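# Place shelf board from cart onto wall brackets

## Task

Take the shelf board off the cart, set it level across both wall brackets and slide it back until it meets the wall, using either robot or both. Then open the gripper and move the robots away. The board has to stay there with no robot supporting it, and no robot may tip over or be left leaning.

## Robot and tools

Robots: r1 and r2 are identical Hello Robot Stretch 3 units. Each has a two-wheel differential base (0.33 m long, 0.34 m wide, a passive omni wheel at the rear), a mast with a lift, and a telescoping arm that points out to the robot's right. There is no sideways drive, so the gripper moves forward or back only by driving the base. Turning in place pivots about the point midway between the drive wheels, 0.05 m behind the front edge. With the arm retracted and the wrist folded, the turning circle has a radius of 0.28 m; an unfolded, level wrist extends beyond it.

Frames: base frame has its origin on the floor between the drive wheels, x forward, y left, z up. hand_pose is expressed in it, located where the closed fingertips meet; at zero wrist angles its x axis is up, y points back along the arm toward the mast, and z toward the rear. Odometry frame is the base frame at the start of the scene. Each robot reports in its own frames, so where the robots are relative to each other can only be judged from images, lidar_m, wrist_depth_mm and head_depth_mm.

execute_actions: arguments are actions (a list holding one action object, or empty to just read state and images) and cameras (list of names such as r1_head_camera, r1_nav_camera, r1_wrist_camera, the r2_ equivalents, or all; omitted/null means all, [] means none). The action object is keyed by r1 and/or r2. Per robot: base holds exactly one of translate_m (metres, -1 to 1, a relative drive from the base's last reported position, positive forward) or rotate_rad (radians, -3.2 to 3.2, relative turn, positive counter-clockwise/left). joints holds absolute targets by name: lift_m 0 to 1.1 (arm height); arm_m 0 to 0.52 (extension); wrist_yaw_rad -1.345 to 4.42 (0 along the arm, positive toward the front, 3.0 folded over the base); wrist_pitch_rad -1.57 to 0.451 (0 level, negative tips fingers down); wrist_roll_rad -2.911 to 2.911; gripper_m -0.089 to 0.179 (larger is wider; the actual fingertip gap is a bit less, 0 below 0.007); head_pan_rad -3.953 to 1.73 (0 forward, positive left, -1.57 along the arm); head_tilt_rad -1.53 to 0.419 (negative down). contact_limits may hold arm_m: an effort percentage 1 to 100 at which the arm motion halts with contact_stop; lower is gentler. All motions in an action start together; each action lasts at most 15 s. Anything not commanded may still be driving toward an older target. An unknown key or out-of-range number rejects the call and nothing moves. If a result reports a stop, the remaining calls in that reply are skipped.

wait: seconds (0 to 10); commands nothing and returns state and images. zoom_image: camera plus region [x0, y0, x1, y1] in pixels from the top-left of that camera's latest full image, at most 504 by 504. finished_scene: scene, the number of the current scene; irreversible, and the goal must still hold at that moment.

Results: base_status and joint_status tell how each motion ended: done (for the base, wheels turned as commanded even if slipping), off_target (resting short and possibly still pushing), contact_stop, time_out, torque_fault (these drop the target). After a contact_stop the arm or lift goes slack until commanded again; a slack lift can sag under load or be pushed up by closing fingers on a surface. on_its_own lists uncommanded joints; its held at value is the target, not the position. motor_effort is percent of maximum, positive toward larger joint values, with the peak in brackets; readings carry fixed bias and noise. Effort at rest outside its rest range suggests pushing or carrying. Positive wheel effort drives forward. base_odometry counts wheel turns (slip included); heading runs -3.142 to 3.142. turned_by_wheels and turned_by_imu give turning since the last result. base_tilt in degrees (forward, right positive) has a constant bias up to about 4 degrees. lidar_m: 12 distances in metres, sector 1 straight ahead then counter-clockwise in 30-degree steps (4 left, 7 behind, 10 right), '-' for nothing; plane 0.17 m above floor, range 0.15 to 12 m, blind to clear objects and its own robot, partly blocked by the mast. wrist_depth_mm (45 to 1000) and head_depth_mm (280 to 4000, sideways image) are 7x7 grids of median depths.

Gripping: command gripper_m below the object's width to hold it; to let go, open to at least 0.02 above where the fingers made contact. Neither the reading nor done proves a grasp. Squeezing too hard triggers a stall guard that weakens the grip; send a new value to regrip.

Speed: the base is fast (0.30 m/s, 1.9 rad/s) only with lift_m under 0.30, arm_m under 0.03 and wrist_yaw_rad over 2.54; otherwise 0.10 m/s and 0.63 rad/s.

Avoid: robots pressing into one another (fails the run; no state line reports robot contact, and a few more millimetres after touching is already hard). Robots do not wait for each other, and equal commands can differ by up to 2.5 cm per metre, which strains a shared load and can tip a robot. Folding or unfolding the wrist is safe only with lift_m 0.32 to 0.95, wrist_pitch_rad -0.4 and roll near 0; afterward the lift may drop to 0.25. With wrist_yaw_rad below -0.4 keep pitch at -0.5 or lower. Arm pushes against something rigid with the gripper above about 0.45 m can tip the robot, more so with raised contact limits or a repeated push. Driving while holding or pushing something fixed, or snagging furniture (especially reversing), can tip it: reverse in small steps, free the gripper, and lower lift to about 0.2 if still leaning. Wrist, head and base have no contact stop; prolonged strain makes a wrist servo go limp for 10 s. Loose objects may occasionally be nudged by outside disturbances. Drops, slams and hard hits are penalized, and shorter robot motion time is better.

Each tool is called after ">>>" as a command line: name --argument value for each argument, lists and objects as JSON in quotes; but a table of rows of numbers goes row by row, as --pt "numbers of a row", without its own name.

## Session

>>> execute_actions --actions '[]'

Scene clock: 0.00 s.
r1.base_odometry: x=+0.000 y=+0.000 heading=+0.000 (m, m, rad; r1's odometry frame)
r1.turned_by_wheels: +0.000 (rad since the last result)
r1.turned_by_imu: +0.000 (rad since the last result)
r1.base_tilt: forward=-0.2 right=-1.7 (deg)
r1.lidar_m: 1.16 1.16 1.35 2.37 7.00 4.12 3.62 1.62 0.95 0.83 0.83 0.97
r1.head_depth_mm: 1289 1285 1280 1270 1262 1249 1245 / 1252 1240 1235 1229 1215 1208 1202 / 1203 1206 1194 1190 1184 1170 1168 / 1181 1166 1163 1150 1151 1141 1137 / 1136 1138 1118 1118 1124 1096 1101 / 1107 1099 1093 1088 1081 1072 1067 / 1081 1073 1064 1059 1048 1048 1039
r1.base_status: not commanded
r1.joint_positions: lift_m=+0.346 arm_m=-0.002 wrist_yaw_rad=+2.880 wrist_pitch_rad=-0.515 wrist_roll_rad=-0.001 gripper_m=+0.037 head_pan_rad=+0.016 head_tilt_rad=-0.011
r1.joint_status: not commanded
r1.motor_effort: left_wheel=+0 right_wheel=-1 lift_m=+29 arm_m=-1 wrist_yaw_rad=+0 wrist_pitch_rad=+5 wrist_roll_rad=-1 gripper_m=+0 head_pan_rad=+1 head_tilt_rad=+3 (%)
r1.hand_pose: x=+0.0334 y=+0.0614 z=+0.3380 quat_wxyz=(+0.268, +0.701, +0.090, +0.655) (m; r1's base frame)
r1.wrist_depth_mm: - - - - - - 928 / - - - - - - 954 / - 933 935 897 922 897 846 / 760 - 752 723 740 722 720 / 629 - 635 624 618 619 598 / 544 543 - 535 539 523 522 / 478 489 - 465 452 462 455
r2.base_odometry: x=+0.000 y=+0.000 heading=+0.000 (m, m, rad; r2's odometry frame)
r2.turned_by_wheels: +0.000 (rad since the last result)
r2.turned_by_imu: +0.000 (rad since the last result)
r2.base_tilt: forward=-0.5 right=-1.1 (deg)
r2.lidar_m: 1.36 2.35 6.97 4.21 3.61 2.54 1.46 1.25 1.26 1.36 1.17 1.17
r2.head_depth_mm: 1186 1182 1182 1187 1178 1180 1187 / 1295 1284 1278 1292 1272 1283 1276 / 1407 1405 1399 1389 1399 1379 1403 / 1534 1521 1529 1531 1533 1521 1539 / 1683 1695 1697 1694 1705 1702 1697 / 1779 1936 1931 1909 1898 1910 1904 / 1745 2186 2172 2178 2191 2187 2165
r2.base_status: not commanded
r2.joint_positions: lift_m=+0.521 arm_m=+0.001 wrist_yaw_rad=+2.843 wrist_pitch_rad=-0.549 wrist_roll_rad=-0.014 gripper_m=+0.037 head_pan_rad=-0.015 head_tilt_rad=-0.013
r2.joint_status: not commanded
r2.motor_effort: left_wheel=+0 right_wheel=+0 lift_m=+27 arm_m=+0 wrist_yaw_rad=+0 wrist_pitch_rad=+6 wrist_roll_rad=+0 gripper_m=+1 head_pan_rad=+0 head_tilt_rad=+1 (%)
r2.hand_pose: x=+0.0393 y=+0.0511 z=+0.5054 quat_wxyz=(+0.291, +0.697, +0.091, +0.650) (m; r2's base frame)
r2.wrist_depth_mm: - - - - - - - / - - - - - - - / - - - - - - - / 912 948 944 975 - - - / 783 - 830 823 843 881 884 / 681 - - 725 731 739 757 / 609 610 622 634 625 657 658
pictures: r1_head_camera (sideways: a quarter turn clockwise sets it upright), r1_nav_camera (sideways: a quarter turn counterclockwise sets it upright), r1_wrist_camera, r2_head_camera (sideways: a quarter turn clockwise sets it upright), r2_nav_camera (sideways: a quarter turn counterclockwise sets it upright), r2_wrist_camera
Images, in order (width x height): r1_head_camera 896x504, r1_nav_camera 672x504, r1_wrist_camera 644x364, r2_head_camera 896x504, r2_nav_camera 672x504, r2_wrist_camera 644x364.

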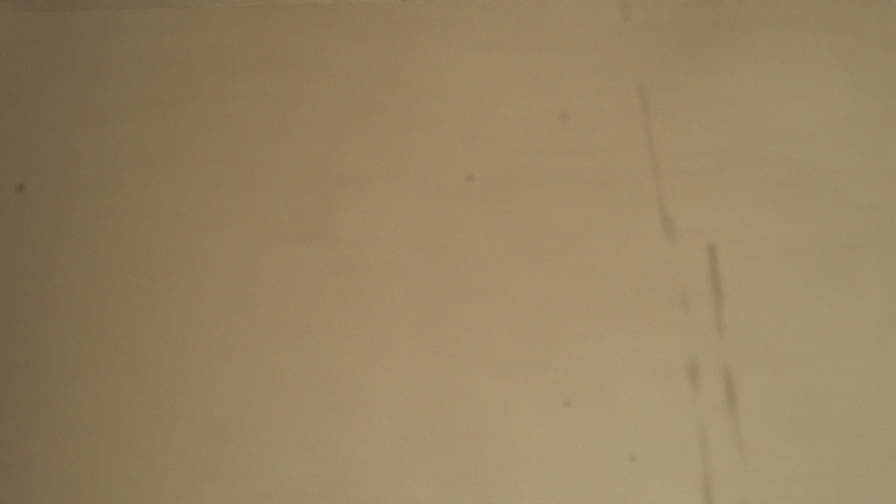

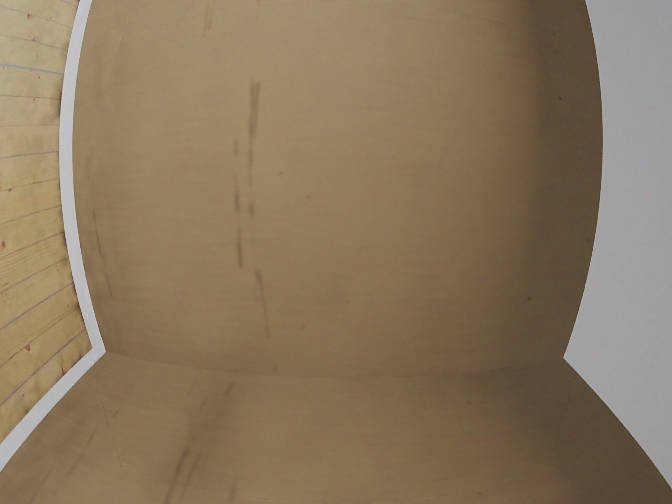

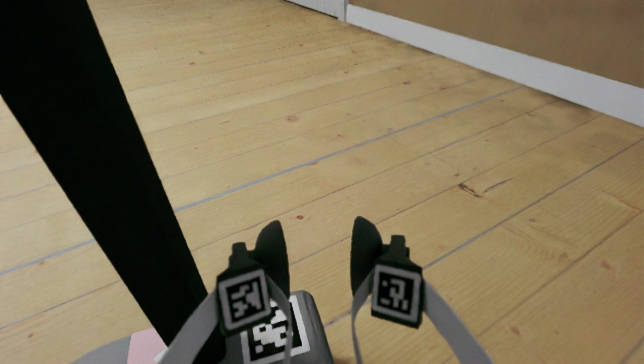

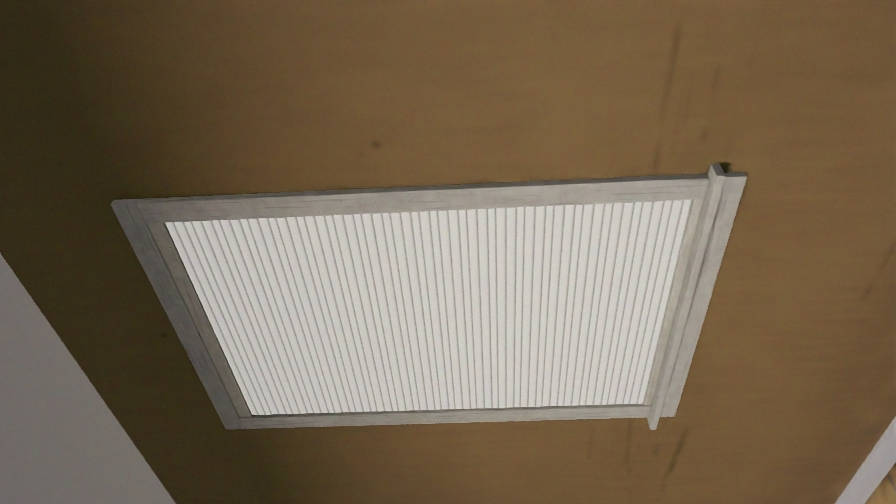

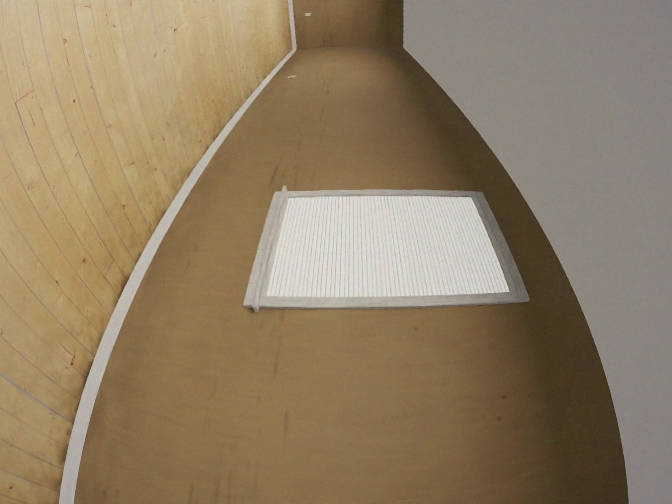

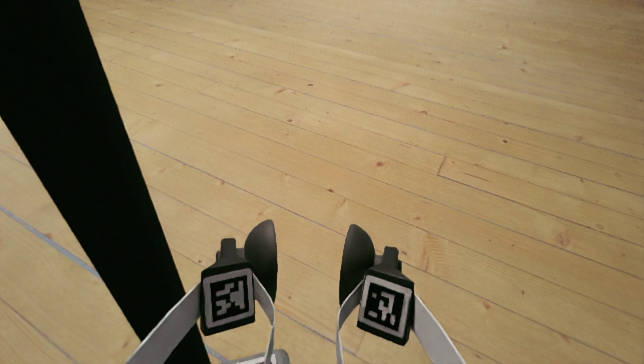

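Look around by panning heads left/back.

>>> execute_actions --actions '[{"r1":{"joints":{"head_pan_rad":1.6,"head_tilt_rad":-0.3}},"r2":{"joints":{"head_pan_rad":1.6,"head_tilt_rad":-0.3}}}]' --cameras '["r1_nav_camera","r2_nav_camera","r1_head_camera","r2_head_camera"]'

>>> execute_actions --actions '[{"r1":{"joints":{"head_pan_rad":-3.1,"head_tilt_rad":-0.3}},"r2":{"joints":{"head_pan_rad":-3.1,"head_tilt_rad":-0.3}}}]' --cameras '["r1_nav_camera","r2_nav_camera","r1_head_camera","r2_head_camera"]'

Scene clock: 1.53 s.
r1.base_odometry: x=+0.000 y=+0.000 heading=+0.000 (m, m, rad; r1's odometry frame)
r1.turned_by_wheels: +0.000 (rad since the last result)
r1.turned_by_imu: +0.000 (rad since the last result)
r1.base_tilt: forward=-0.2 right=-1.7 (deg)
r1.lidar_m: 1.16 1.16 1.36 2.37 7.02 4.12 3.62 1.62 0.95 0.83 0.83 0.97
r1.head_depth_mm: 1836 1864 1915 1944 1998 2002 1630 / 2179 2223 2279 2375 2433 2093 1636 / 2723 2818 2947 3048 2825 2099 1652 / 3544 3758 3912 3611 2984 2127 1634 / - - - - 2971 2111 1643 / - - - - 2931 2120 1648 / - - - - 3015 2121 1655
r1.base_status: not commanded
r1.joint_positions: lift_m=+0.346 arm_m=-0.002 wrist_yaw_rad=+2.880 wrist_pitch_rad=-0.515 wrist_roll_rad=-0.001 gripper_m=+0.037 head_pan_rad=+1.593 head_tilt_rad=-0.296
r1.joint_status: all done
r1.motor_effort: left_wheel=+0(0) right_wheel=-1(1) lift_m=+29(29) arm_m=-1(1) wrist_yaw_rad=+0(0) wrist_pitch_rad=+5(5) wrist_roll_rad=+0(0) gripper_m=+0(0) head_pan_rad=+4(52) head_tilt_rad=-2(28) (%)
r1.hand_pose: x=+0.0334 y=+0.0614 z=+0.3380 quat_wxyz=(+0.268, +0.701, +0.090, +0.655) (m; r1's base frame)
r1.wrist_depth_mm: - - - - - - 882 / - - - - - - 942 / - 933 939 917 917 895 870 / 752 - 751 741 721 730 730 / 639 - 633 630 628 611 601 / 541 536 - 542 535 524 517 / 477 490 - 466 453 459 452
r2.base_odometry: x=+0.000 y=+0.000 heading=+0.000 (m, m, rad; r2's odometry frame)
r2.turned_by_wheels: +0.000 (rad since the last result)
r2.turned_by_imu: +0.000 (rad since the last result)
r2.base_tilt: forward=-0.4 right=-1.1 (deg)
r2.lidar_m: 1.36 2.35 7.00 4.20 3.62 2.53 1.46 1.26 1.25 1.36 1.17 1.17
r2.head_depth_mm: 3471 - - - 2984 2096 1593 / 3479 - - - 3012 2098 1621 / 3461 - - - 2970 2115 1622 / 3435 - - - 3069 2119 1634 / 3427 - - - 3042 2132 1628 / 3371 3932 - - 3095 2121 1624 / 3317 3629 3791 3832 3123 2163 1657
r2.base_status: not commanded
r2.joint_positions: lift_m=+0.521 arm_m=+0.001 wrist_yaw_rad=+2.843 wrist_pitch_rad=-0.549 wrist_roll_rad=-0.014 gripper_m=+0.037 head_pan_rad=+1.593 head_tilt_rad=-0.296
r2.joint_status: all done
r2.motor_effort: left_wheel=+0(0) right_wheel=+0(0) lift_m=+28(28) arm_m=+0(1) wrist_yaw_rad=+1(0) wrist_pitch_rad=+6(6) wrist_roll_rad=+0(0) gripper_m=+1(0) head_pan_rad=+3(34) head_tilt_rad=-1(16) (%)
r2.hand_pose: x=+0.0393 y=+0.0511 z=+0.5054 quat_wxyz=(+0.291, +0.697, +0.091, +0.650) (m; r2's base frame)
r2.wrist_depth_mm: - - - - - - - / - - - - - - - / - - - - - - - / 891 950 951 988 - - - / 778 - 824 843 850 863 872 / 686 - - 716 737 754 748 / 601 617 622 634 625 653 663
pictures: r1_head_camera (sideways: a quarter turn clockwise sets it upright), r1_nav_camera (sideways: a quarter turn counterclockwise sets it upright), r2_head_camera (sideways: a quarter turn clockwise sets it upright), r2_nav_camera (sideways: a quarter turn counterclockwise sets it upright)
Images, in order (width x height): r1_head_camera 896x504, r1_nav_camera 672x504, r2_head_camera 896x504, r2_nav_camera 672x504.

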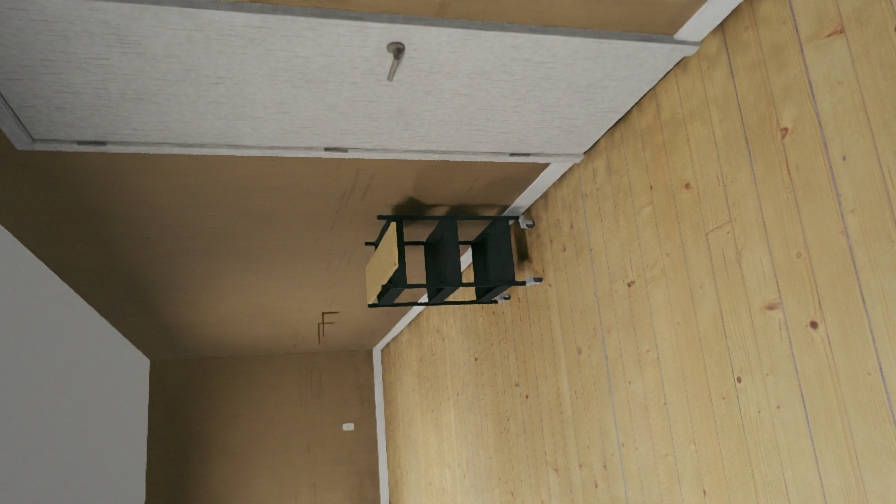

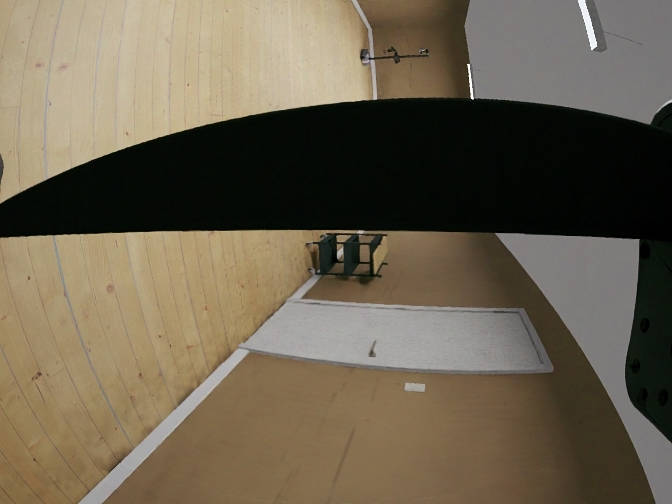

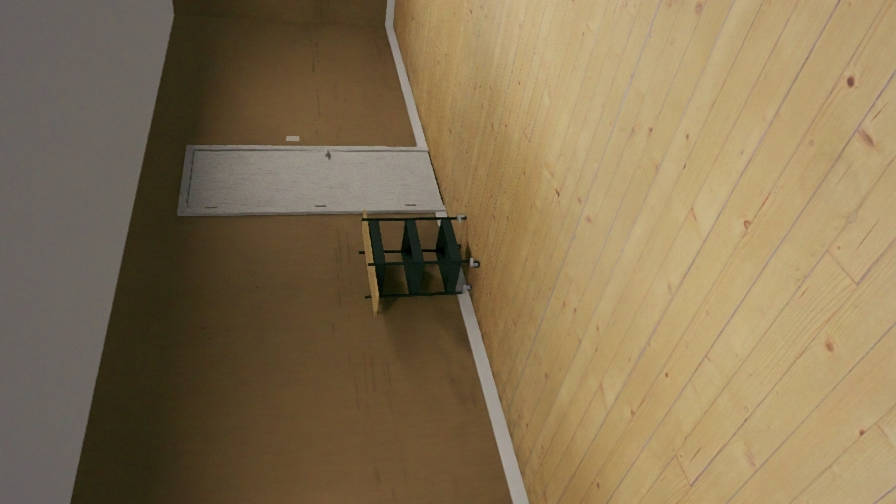

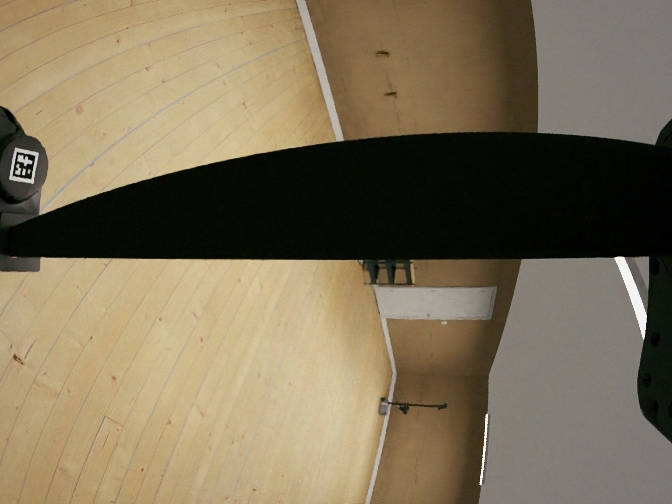

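Scene clock: 4.13 s.
r1.base_odometry: x=+0.000 y=+0.000 heading=+0.000 (m, m, rad; r1's odometry frame)
r1.turned_by_wheels: +0.000 (rad since the last result)
r1.turned_by_imu: +0.001 (rad since the last result)
r1.base_tilt: forward=-0.2 right=-1.7 (deg)
r1.lidar_m: 1.16 1.16 1.36 2.37 7.01 4.14 3.62 1.61 0.95 0.83 0.83 0.97
r1.head_depth_mm: 3534 3696 3873 - 2895 2096 1650 / 3460 3572 3779 - 2899 2082 1625 / 3316 3521 3650 3787 2917 2106 1649 / 3277 3442 3573 3679 2961 2106 1639 / 3228 3318 3495 3580 2979 2114 1656 / 3092 3290 3406 3481 2931 2109 1638 / 3068 3176 3330 3460 2926 2101 1671
r1.base_status: not commanded
r1.joint_positions: lift_m=+0.346 arm_m=-0.002 wrist_yaw_rad=+2.880 wrist_pitch_rad=-0.515 wrist_roll_rad=-0.001 gripper_m=+0.037 head_pan_rad=-3.093 head_tilt_rad=-0.296
r1.joint_status: all done
r1.motor_effort: left_wheel=+1(0) right_wheel=-1(1) lift_m=+29(29) arm_m=+1(0) wrist_yaw_rad=+1(0) wrist_pitch_rad=+5(5) wrist_roll_rad=+0(0) gripper_m=+0(0) head_pan_rad=-4(52) head_tilt_rad=-2(1) (%)
r1.hand_pose: x=+0.0334 y=+0.0614 z=+0.3380 quat_wxyz=(+0.268, +0.701, +0.090, +0.655) (m; r1's base frame)
r1.wrist_depth_mm: - - - - - - 889 / - - - - - - 928 / - 922 926 931 867 883 878 / 757 - 753 753 729 722 700 / 633 - 630 628 628 622 600 / 544 538 - 529 545 522 517 / 483 486 - 469 456 464 460
r2.base_odometry: x=+0.000 y=+0.000 heading=+0.000 (m, m, rad; r2's odometry frame)
r2.turned_by_wheels: +0.000 (rad since the last result)
r2.turned_by_imu: +0.001 (rad since the last result)
r2.base_tilt: forward=-0.5 right=-1.1 (deg)
r2.lidar_m: 1.35 2.35 6.97 4.17 3.62 2.53 1.46 1.26 1.25 1.36 1.17 1.17
r2.head_depth_mm: 2165 2304 2419 2601 2674 2100 1606 / 1919 2016 2104 2209 2342 2116 1627 / 1715 1776 1873 1942 2044 2022 1620 / 1546 1593 1671 1737 1826 1876 1626 / 1427 1467 1518 1571 1628 1695 1635 / 1306 1345 1386 1433 1481 1541 1549 / 1206 1235 1279 1320 1359 1404 1451
r2.base_status: not commanded
r2.joint_positions: lift_m=+0.521 arm_m=+0.001 wrist_yaw_rad=+2.843 wrist_pitch_rad=-0.549 wrist_roll_rad=-0.014 gripper_m=+0.037 head_pan_rad=-3.093 head_tilt_rad=-0.296
r2.joint_status: all done
r2.motor_effort: left_wheel=+0(0) right_wheel=+0(0) lift_m=+27(28) arm_m=+0(0) wrist_yaw_rad=+0(1) wrist_pitch_rad=+6(6) wrist_roll_rad=+0(0) gripper_m=+0(0) head_pan_rad=-2(34) head_tilt_rad=-1(0) (%)
r2.hand_pose: x=+0.0393 y=+0.0511 z=+0.5054 quat_wxyz=(+0.291, +0.697, +0.091, +0.650) (m; r2's base frame)
r2.wrist_depth_mm: - - - - - - - / - - - - - - - / - - - - - - - / 907 943 956 967 - - - / 793 - 827 844 838 841 888 / 685 - - 707 746 742 765 / 607 610 618 652 634 653 673
pictures: r1_head_camera (sideways: a quarter turn clockwise sets it upright), r1_nav_camera (sideways: a quarter turn counterclockwise sets it upright), r2_head_camera (sideways: a quarter turn clockwise sets it upright), r2_nav_camera (sideways: a quarter turn counterclockwise sets it upright)
Images, in order (width x height): r1_head_camera 896x504, r1_nav_camera 672x504, r2_head_camera 896x504, r2_nav_camera 672x504.

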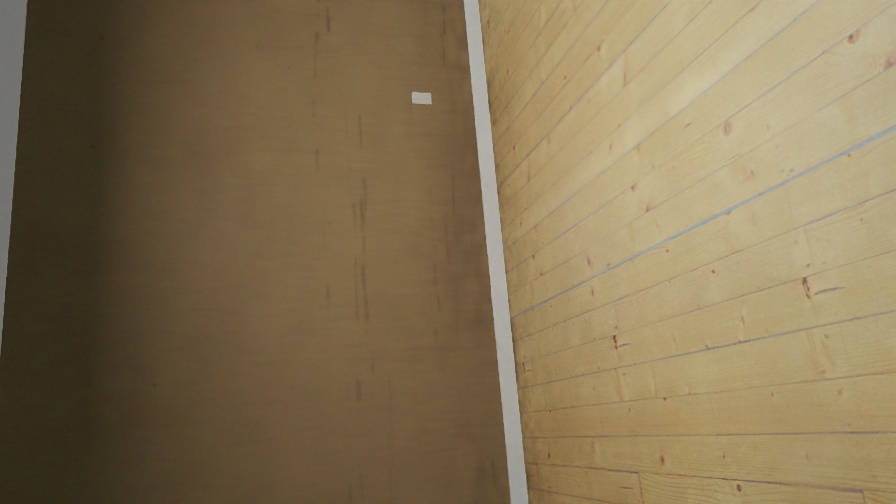

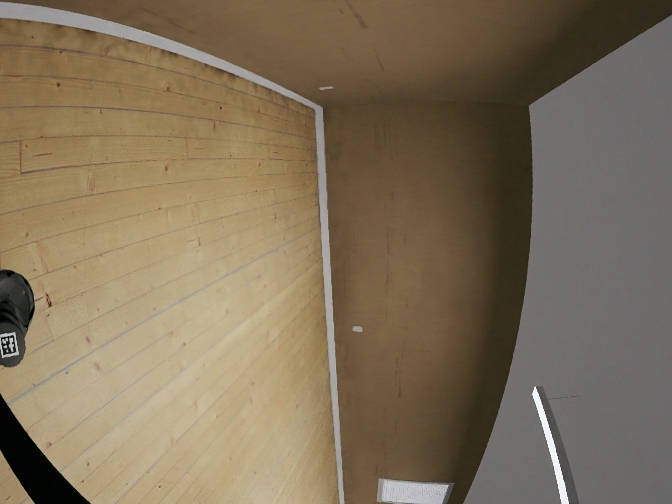

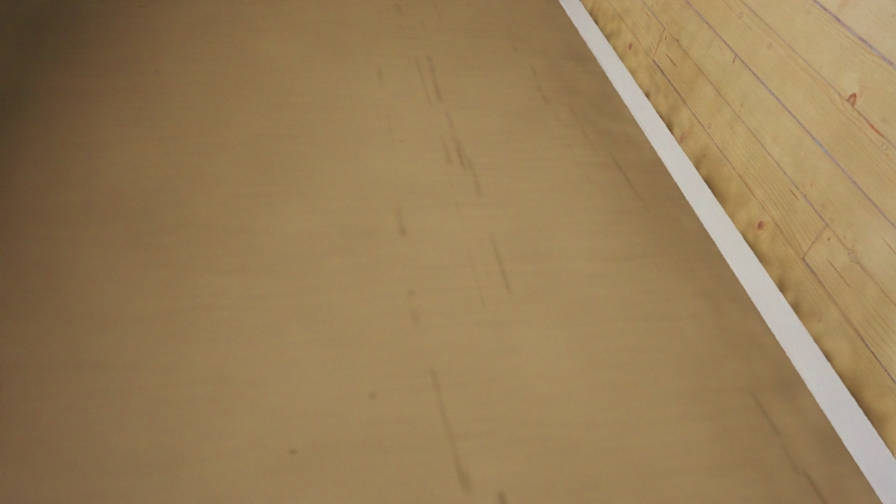

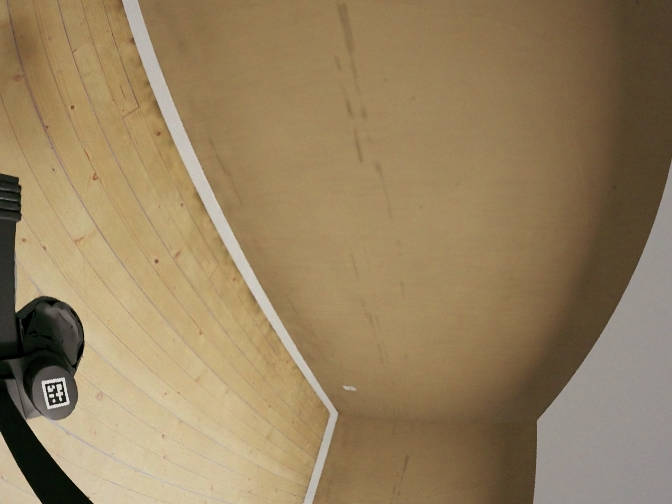

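>>> execute_actions --actions '[{"r1":{"base":{"rotate_rad":1.83},"joints":{"lift_m":0.26,"head_pan_rad":-0.5,"head_tilt_rad":-0.3}},"r2":{"base":{"rotate_rad":-0.785},"joints":{"lift_m":0.28,"head_pan_rad":-2.4,"head_tilt_rad":-0.2}}}]' --cameras '["r1_nav_camera","r2_head_camera","r1_head_camera"]'

Scene clock: 8.67 s.
r1.base_odometry: x=+0.000 y=+0.000 heading=+1.830 (m, m, rad; r1's odometry frame)
r1.turned_by_wheels: +1.830 (rad since the last result)
r1.turned_by_imu: +1.821 (rad since the last result)
r1.base_tilt: forward=-0.1 right=-1.7 (deg)
r1.lidar_m: 3.18 5.13 3.75 3.18 1.17 0.86 0.83 0.86 1.18 1.16 1.21 1.66
r1.head_depth_mm: 1325 1359 1413 1453 1504 1573 1559 / 1475 1514 1565 1637 1710 1773 1642 / 1647 1727 1780 1864 1970 1985 1642 / 1853 1951 2039 2134 2275 2116 1642 / 2170 2278 2434 2558 2646 2111 1657 / 2681 2826 2973 3262 2966 2112 1663 / 3331 3621 3870 3515 2985 2134 1648
r1.base_status: done
r1.joint_positions: lift_m=+0.260 arm_m=-0.002 wrist_yaw_rad=+2.880 wrist_pitch_rad=-0.516 wrist_roll_rad=-0.001 gripper_m=+0.037 head_pan_rad=-0.507 head_tilt_rad=-0.297
r1.joint_status: all done
r1.motor_effort: left_wheel=-2(12) right_wheel=+1(9) lift_m=+23(25) arm_m=+0(1) wrist_yaw_rad=+0(0) wrist_pitch_rad=+6(5) wrist_roll_rad=+0(0) gripper_m=+0(0) head_pan_rad=+5(53) head_tilt_rad=-2(1) (%)
r1.hand_pose: x=+0.0333 y=+0.0612 z=+0.2516 quat_wxyz=(+0.268, +0.701, +0.090, +0.655) (m; r1's base frame)
r1.wrist_depth_mm: - - - - - - - / - - - - 984 964 934 / - 792 765 750 736 747 722 / 623 - 615 610 601 595 577 / 522 - 529 528 508 497 496 / 462 - - 448 443 426 432 / - - - - 378 375 375
r2.base_odometry: x=+0.000 y=+0.000 heading=-0.785 (m, m, rad; r2's odometry frame)
r2.turned_by_wheels: -0.785 (rad since the last result)
r2.turned_by_imu: -0.776 (rad since the last result)
r2.base_tilt: forward=-0.4 right=-1.1 (deg)
r2.lidar_m: 1.17 1.22 1.67 4.59 4.53 3.76 3.60 1.79 1.30 1.25 1.30 1.21
r2.head_depth_mm: 2621 2835 2967 3088 3108 2394 1766 / 2301 2419 2445 2526 2627 2412 1781 / 2026 2047 2115 2174 2221 2197 1795 / 1767 1817 1858 1893 1933 1986 1798 / 1589 1622 1653 1676 1717 1742 1728 / 1435 1457 1487 1511 1518 1573 1589 / 1307 1337 1348 1374 1388 1416 1439
r2.base_status: done
r2.joint_positions: lift_m=+0.280 arm_m=+0.001 wrist_yaw_rad=+2.843 wrist_pitch_rad=-0.550 wrist_roll_rad=-0.014 gripper_m=+0.037 head_pan_rad=-2.407 head_tilt_rad=-0.211
r2.joint_status: all done
r2.motor_effort: left_wheel=+3(9) right_wheel=-2(5) lift_m=+24(27) arm_m=+0(1) wrist_yaw_rad=+0(0) wrist_pitch_rad=+6(6) wrist_roll_rad=+0(0) gripper_m=+0(0) head_pan_rad=+4(31) head_tilt_rad=+3(11) (%)
r2.hand_pose: x=+0.0393 y=+0.0510 z=+0.2644 quat_wxyz=(+0.291, +0.697, +0.091, +0.650) (m; r2's base frame)
r2.wrist_depth_mm: - - - - - - - / - 900 908 970 - - - / - 709 728 743 781 798 817 / 551 585 601 611 626 649 656 / 485 - 522 533 532 537 552 / - - - 447 458 465 471 / - - - 396 390 410 414
pictures: r1_head_camera (sideways: a quarter turn clockwise sets it upright), r1_nav_camera (sideways: a quarter turn counterclockwise sets it upright), r2_head_camera (sideways: a quarter turn clockwise sets it upright)
Images, in order (width x height): r1_head_camera 896x504, r1_nav_camera 672x504, r2_head_camera 896x504.

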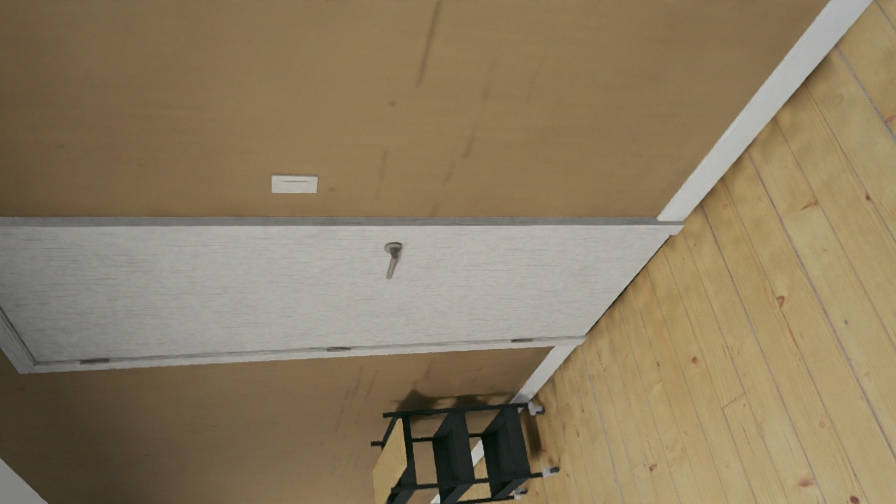

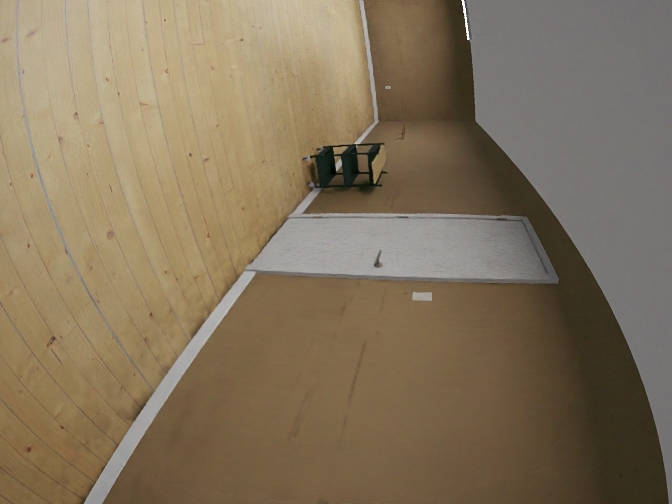

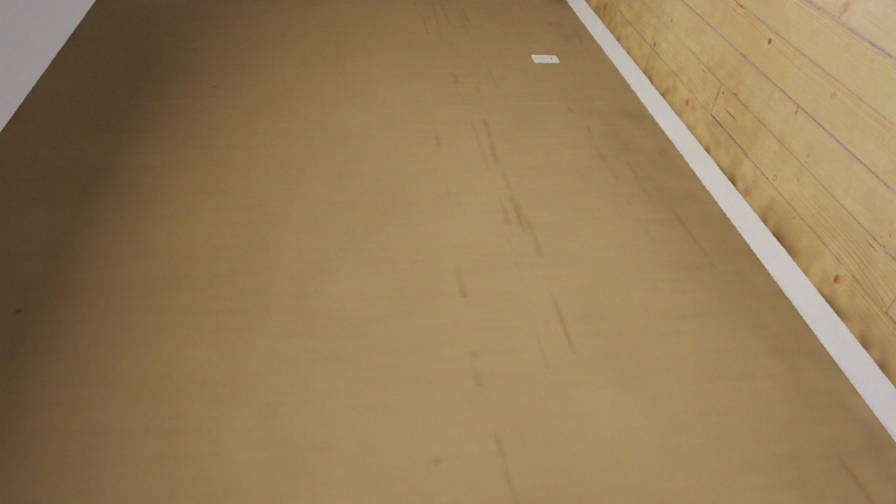

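>>> execute_actions --actions '[{"r1":{"base":{"translate_m":1.0},"joints":{"head_pan_rad":-0.9,"head_tilt_rad":-0.3}},"r2":{"base":{"rotate_rad":2.5},"joints":{"head_pan_rad":0,"head_tilt_rad":-0.2}}}]' --cameras '[]'

>>> execute_actions --actions '[{"r1":{"base":{"translate_m":1.0}},"r2":{"base":{"translate_m":1.0}}}]' --cameras '["r1_head_camera","r2_head_camera"]'

Scene clock: 15.27 s.
r1.base_odometry: x=-0.256 y=+0.967 heading=+1.830 (m, m, rad; r1's odometry frame)
r1.turned_by_wheels: +0.000 (rad since the last result)
r1.turned_by_imu: +0.004 (rad since the last result)
r1.base_tilt: forward=-0.1 right=-1.7 (deg)
r1.lidar_m: 4.68 5.08 3.73 3.59 2.57 1.90 1.83 1.64 1.21 1.16 1.21 1.64
r1.head_depth_mm: 1039 1074 1121 1171 1214 1275 1334 / 1092 1145 1182 1242 1293 1361 1431 / 1145 1196 1257 1305 1371 1446 1516 / 1225 1273 1337 1419 1485 1575 1590 / 1310 1388 1449 1525 1604 1713 1642 / 1406 1476 1575 1673 1762 1865 1654 / 1524 1614 1709 1833 1972 2024 1661
r1.base_status: done
r1.joint_positions: lift_m=+0.260 arm_m=-0.002 wrist_yaw_rad=+2.880 wrist_pitch_rad=-0.516 wrist_roll_rad=-0.001 gripper_m=+0.037 head_pan_rad=-0.893 head_tilt_rad=-0.297
r1.joint_status: all done
r1.motor_effort: left_wheel=-2(9) right_wheel=+2(8) lift_m=+23(22) arm_m=+0(1) wrist_yaw_rad=-1(0) wrist_pitch_rad=+5(6) wrist_roll_rad=+0(0) gripper_m=-1(1) head_pan_rad=-3(35) head_tilt_rad=-1(2) (%)
r1.hand_pose: x=+0.0333 y=+0.0612 z=+0.2516 quat_wxyz=(+0.268, +0.701, +0.090, +0.655) (m; r1's base frame)
r1.wrist_depth_mm: - - - - - - - / - - - - 970 945 947 / - 793 750 767 732 733 715 / 623 - 608 607 597 584 579 / 521 - 531 522 510 495 496 / 458 - - 442 443 424 425 / - - - - 370 380 376
r2.base_odometry: x=+0.000 y=+0.000 heading=+1.715 (m, m, rad; r2's odometry frame)
r2.turned_by_wheels: +2.500 (rad since the last result)
r2.turned_by_imu: +2.466 (rad since the last result)
r2.base_tilt: forward=-0.4 right=-1.1 (deg)
r2.lidar_m: 3.94 3.61 2.08 1.36 1.25 1.26 1.28 1.18 1.19 1.48 3.09 6.00
r2.head_depth_mm: 2739 - - - 3677 2390 1790 / 2707 - - - 3697 2416 1782 / 2679 - - - 3729 2442 1781 / 2652 - - - 3739 2444 1791 / 2623 - - - 3846 2464 1802 / 2610 3756 3786 3977 3870 2488 1808 / 2565 3473 3605 3628 3569 2485 1820
r2.base_status: done
r2.joint_positions: lift_m=+0.280 arm_m=+0.001 wrist_yaw_rad=+2.843 wrist_pitch_rad=-0.550 wrist_roll_rad=-0.014 gripper_m=+0.037 head_pan_rad=-0.007 head_tilt_rad=-0.210
r2.joint_status: all done
r2.motor_effort: left_wheel=-3(11) right_wheel=+2(8) lift_m=+24(24) arm_m=-1(1) wrist_yaw_rad=+0(0) wrist_pitch_rad=+6(6) wrist_roll_rad=+0(0) gripper_m=+0(1) head_pan_rad=+3(35) head_tilt_rad=+3(4) (%)
r2.hand_pose: x=+0.0393 y=+0.0510 z=+0.2644 quat_wxyz=(+0.291, +0.697, +0.091, +0.650) (m; r2's base frame)
r2.wrist_depth_mm: - - - - - - - / - 882 921 961 - - - / - 708 733 752 767 795 816 / 554 584 602 613 625 644 667 / 486 - 521 526 534 539 547 / - - - 447 461 462 473 / - - - 395 388 407 414
pictures: none
No camera images: the call's "cameras" was empty. Leave "cameras" out to get every camera's image.

Scene clock: 20.27 s.
r1.base_odometry: x=-0.512 y=+1.933 heading=+1.830 (m, m, rad; r1's odometry frame)
r1.turned_by_wheels: +0.000 (rad since the last result)
r1.turned_by_imu: +0.004 (rad since the last result)
r1.base_tilt: forward=-0.1 right=-1.7 (deg)
r1.lidar_m: 4.78 4.36 3.73 3.59 3.75 2.93 2.83 1.65 1.19 1.16 1.20 1.33
r1.head_depth_mm: 1038 1068 1113 1158 1205 1256 1323 / 1109 1129 1182 1223 1282 1343 1418 / 1176 1230 1281 1336 1416 1487 1536 / 1271 1310 1364 1455 1533 1609 1614 / 1338 1413 1492 1569 1628 1744 1629 / 1451 1526 1639 1715 1625 1685 1612 / 1568 1661 1762 1831 1458 1611 1569
r1.base_status: done
r1.joint_positions: lift_m=+0.260 arm_m=-0.002 wrist_yaw_rad=+2.880 wrist_pitch_rad=-0.516 wrist_roll_rad=-0.001 gripper_m=+0.037 head_pan_rad=-0.893 head_tilt_rad=-0.297
r1.joint_status: not commanded
r1.motor_effort: left_wheel=-2(10) right_wheel=+1(6) lift_m=+23(23) arm_m=+0(1) wrist_yaw_rad=+0(0) wrist_pitch_rad=+6(6) wrist_roll_rad=+0(0) gripper_m=-1(0) head_pan_rad=-4(4) head_tilt_rad=-1(1) (%)
r1.hand_pose: x=+0.0333 y=+0.0612 z=+0.2516 quat_wxyz=(+0.268, +0.701, +0.090, +0.655) (m; r1's base frame)
r1.wrist_depth_mm: - - - - - - - / - - - - 961 939 914 / - 771 769 754 725 716 721 / 611 - 609 621 589 595 584 / 523 - 529 532 505 499 491 / 461 - - 446 446 431 427 / - - - - 368 381 371
r2.base_odometry: x=-0.144 y=+0.990 heading=+1.715 (m, m, rad; r2's odometry frame)
r2.turned_by_wheels: +0.000 (rad since the last result)
r2.turned_by_imu: +0.008 (rad since the last result)
r2.base_tilt: forward=-0.4 right=-1.1 (deg)
r2.lidar_m: 3.06 2.81 2.84 2.02 1.86 1.89 2.13 1.97 1.99 2.50 5.24 4.36
r2.head_depth_mm: 2707 - - - 3668 2403 1781 / 2714 - - - 3710 2401 1777 / 2662 3692 3802 3826 3698 2410 1791 / 2655 3379 3476 3572 3550 2436 1794 / 2635 3115 3172 3247 3270 2472 1816 / 2661 2904 2957 3069 3083 2476 1819 / 2608 2708 2783 2788 2866 2476 1824
r2.base_status: done
r2.joint_positions: lift_m=+0.280 arm_m=+0.001 wrist_yaw_rad=+2.843 wrist_pitch_rad=-0.550 wrist_roll_rad=-0.014 gripper_m=+0.037 head_pan_rad=-0.007 head_tilt_rad=-0.210
r2.joint_status: not commanded
r2.motor_effort: left_wheel=-3(10) right_wheel=+2(8) lift_m=+24(25) arm_m=-1(1) wrist_yaw_rad=+0(0) wrist_pitch_rad=+6(6) wrist_roll_rad=+0(0) gripper_m=+0(0) head_pan_rad=+3(3) head_tilt_rad=+3(5) (%)
r2.hand_pose: x=+0.0393 y=+0.0510 z=+0.2644 quat_wxyz=(+0.291, +0.697, +0.091, +0.650) (m; r2's base frame)
r2.wrist_depth_mm: - - - - - - - / - 889 927 938 - - - / - 711 718 749 772 796 819 / 553 587 597 612 631 646 662 / 483 - 522 530 526 533 547 / - - - 453 464 464 469 / - - - 395 390 407 415
pictures: r1_head_camera (sideways: a quarter turn clockwise sets it upright), r2_head_camera (sideways: a quarter turn clockwise sets it upright)
Images, in order (width x height): r1_head_camera 896x504, r2_head_camera 896x504.

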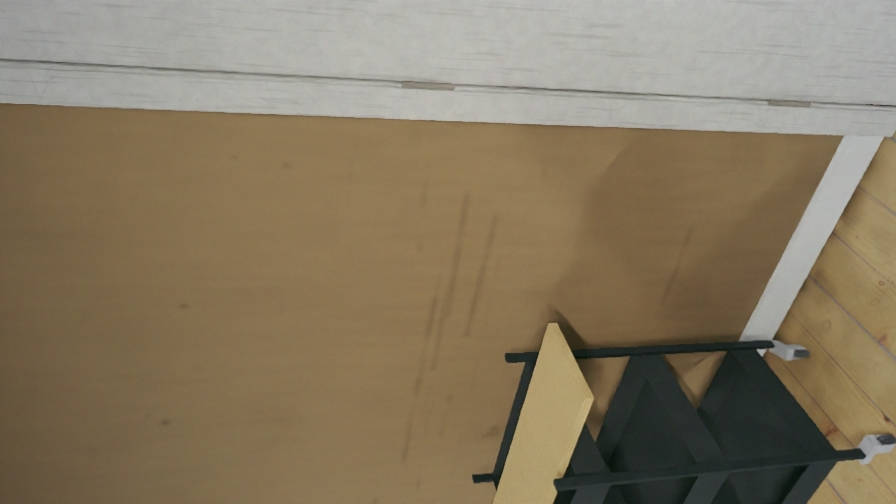

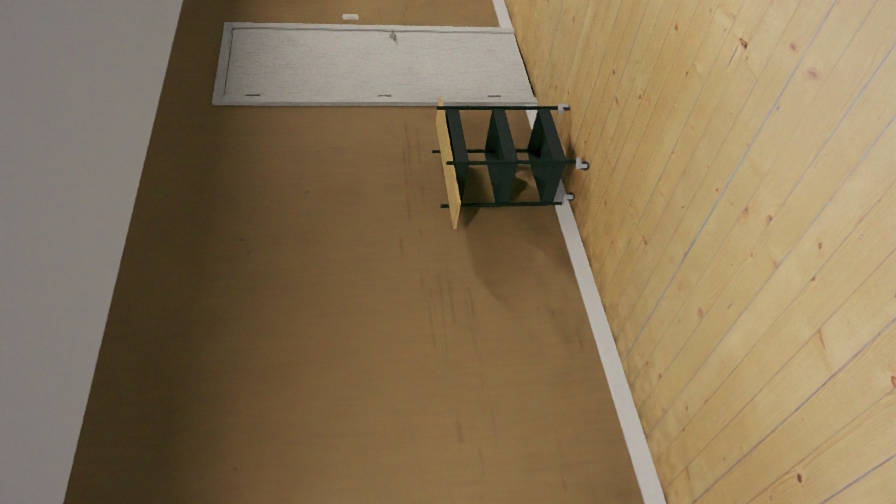

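>>> execute_actions --actions '[{"r1":{"base":{"translate_m":0.7},"joints":{"head_pan_rad":-1.4,"head_tilt_rad":-0.45}},"r2":{"base":{"translate_m":1.0}}}]' --cameras '["r1_head_camera","r1_nav_camera"]'

Scene clock: 25.90 s.
r1.base_odometry: x=-0.691 y=+2.610 heading=+1.830 (m, m, rad; r1's odometry frame)
r1.turned_by_wheels: +0.000 (rad since the last result)
r1.turned_by_imu: +0.003 (rad since the last result)
r1.base_tilt: forward=-0.1 right=-1.7 (deg)
r1.lidar_m: 3.00 2.85 3.70 3.58 3.75 3.65 3.53 1.66 1.20 1.17 0.85 1.11
r1.head_depth_mm: 962 1020 1085 1175 1262 1386 1423 / 985 1050 1126 1217 1306 1412 1426 / 992 1062 1145 1231 1330 1456 1438 / 1005 1069 1147 1245 1346 1480 1429 / 1016 1092 1168 1260 1331 1508 1427 / 1031 1105 1180 1269 1059 1424 1362 / 1040 1115 1198 1289 1011 1189 1232
r1.base_status: done
r1.joint_positions: lift_m=+0.260 arm_m=-0.002 wrist_yaw_rad=+2.880 wrist_pitch_rad=-0.516 wrist_roll_rad=-0.001 gripper_m=+0.037 head_pan_rad=-1.393 head_tilt_rad=-0.444
r1.joint_status: all done
r1.motor_effort: left_wheel=-2(9) right_wheel=+2(7) lift_m=+23(23) arm_m=+1(0) wrist_yaw_rad=+0(0) wrist_pitch_rad=+6(5) wrist_roll_rad=+0(0) gripper_m=-1(0) head_pan_rad=-4(38) head_tilt_rad=-3(23) (%)
r1.hand_pose: x=+0.0333 y=+0.0612 z=+0.2516 quat_wxyz=(+0.268, +0.701, +0.090, +0.655) (m; r1's base frame)
r1.wrist_depth_mm: - - - - - - - / - - - - 937 988 944 / - 770 761 757 730 733 712 / 605 - 600 587 598 592 573 / 519 - 521 522 506 492 488 / 457 - - 446 446 429 425 / - - - - 372 379 375
r2.base_odometry: x=-0.287 y=+1.979 heading=+1.715 (m, m, rad; r2's odometry frame)
r2.turned_by_wheels: +0.000 (rad since the last result)
r2.turned_by_imu: +0.008 (rad since the last result)
r2.base_tilt: forward=-0.5 right=-1.1 (deg)
r2.lidar_m: 2.17 2.01 2.04 2.57 2.46 2.49 2.99 2.77 2.80 3.54 6.34 2.61
r2.head_depth_mm: 2706 3203 3258 3390 3416 2396 1767 / 2735 2894 3007 2965 2878 2418 1770 / 2527 2635 2728 2742 2831 2418 1787 / 2348 2436 2444 2531 2585 2473 1806 / 2181 2226 2265 2324 2393 2339 1810 / 2023 2087 2098 2163 2220 2249 1818 / 1899 1927 1966 2015 2028 2097 1824
r2.base_status: done
r2.joint_positions: lift_m=+0.280 arm_m=+0.001 wrist_yaw_rad=+2.843 wrist_pitch_rad=-0.550 wrist_roll_rad=-0.014 gripper_m=+0.037 head_pan_rad=-0.007 head_tilt_rad=-0.210
r2.joint_status: not commanded
r2.motor_effort: left_wheel=-3(10) right_wheel=+2(6) lift_m=+25(25) arm_m=-1(1) wrist_yaw_rad=-1(0) wrist_pitch_rad=+6(6) wrist_roll_rad=+0(0) gripper_m=+1(0) head_pan_rad=+3(3) head_tilt_rad=+3(3) (%)
r2.hand_pose: x=+0.0393 y=+0.0510 z=+0.2644 quat_wxyz=(+0.291, +0.697, +0.091, +0.650) (m; r2's base frame)
r2.wrist_depth_mm: - - - - - - - / - 910 929 952 - - - / - 703 722 738 765 787 826 / 548 595 595 602 628 633 654 / 487 - 521 526 531 538 551 / - - - 444 458 460 473 / - - - 395 389 407 413
pictures: r1_head_camera (sideways: a quarter turn clockwise sets it upright), r1_nav_camera (sideways: a quarter turn counterclockwise sets it upright)
Images, in order (width x height): r1_head_camera 896x504, r1_nav_camera 672x504.

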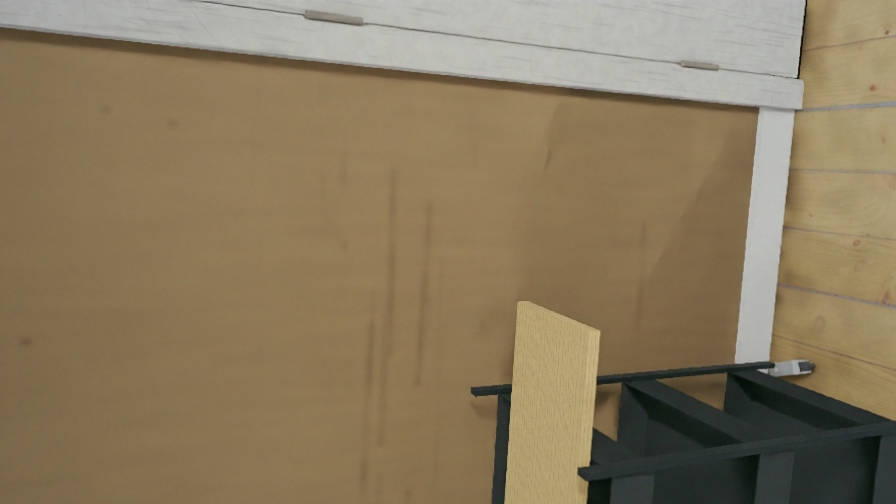

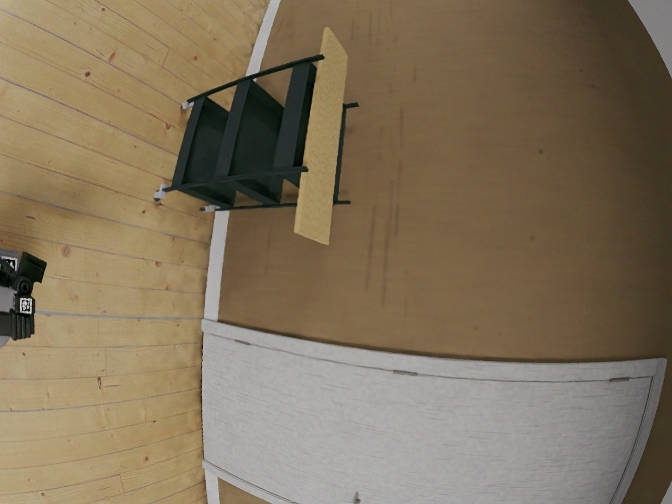

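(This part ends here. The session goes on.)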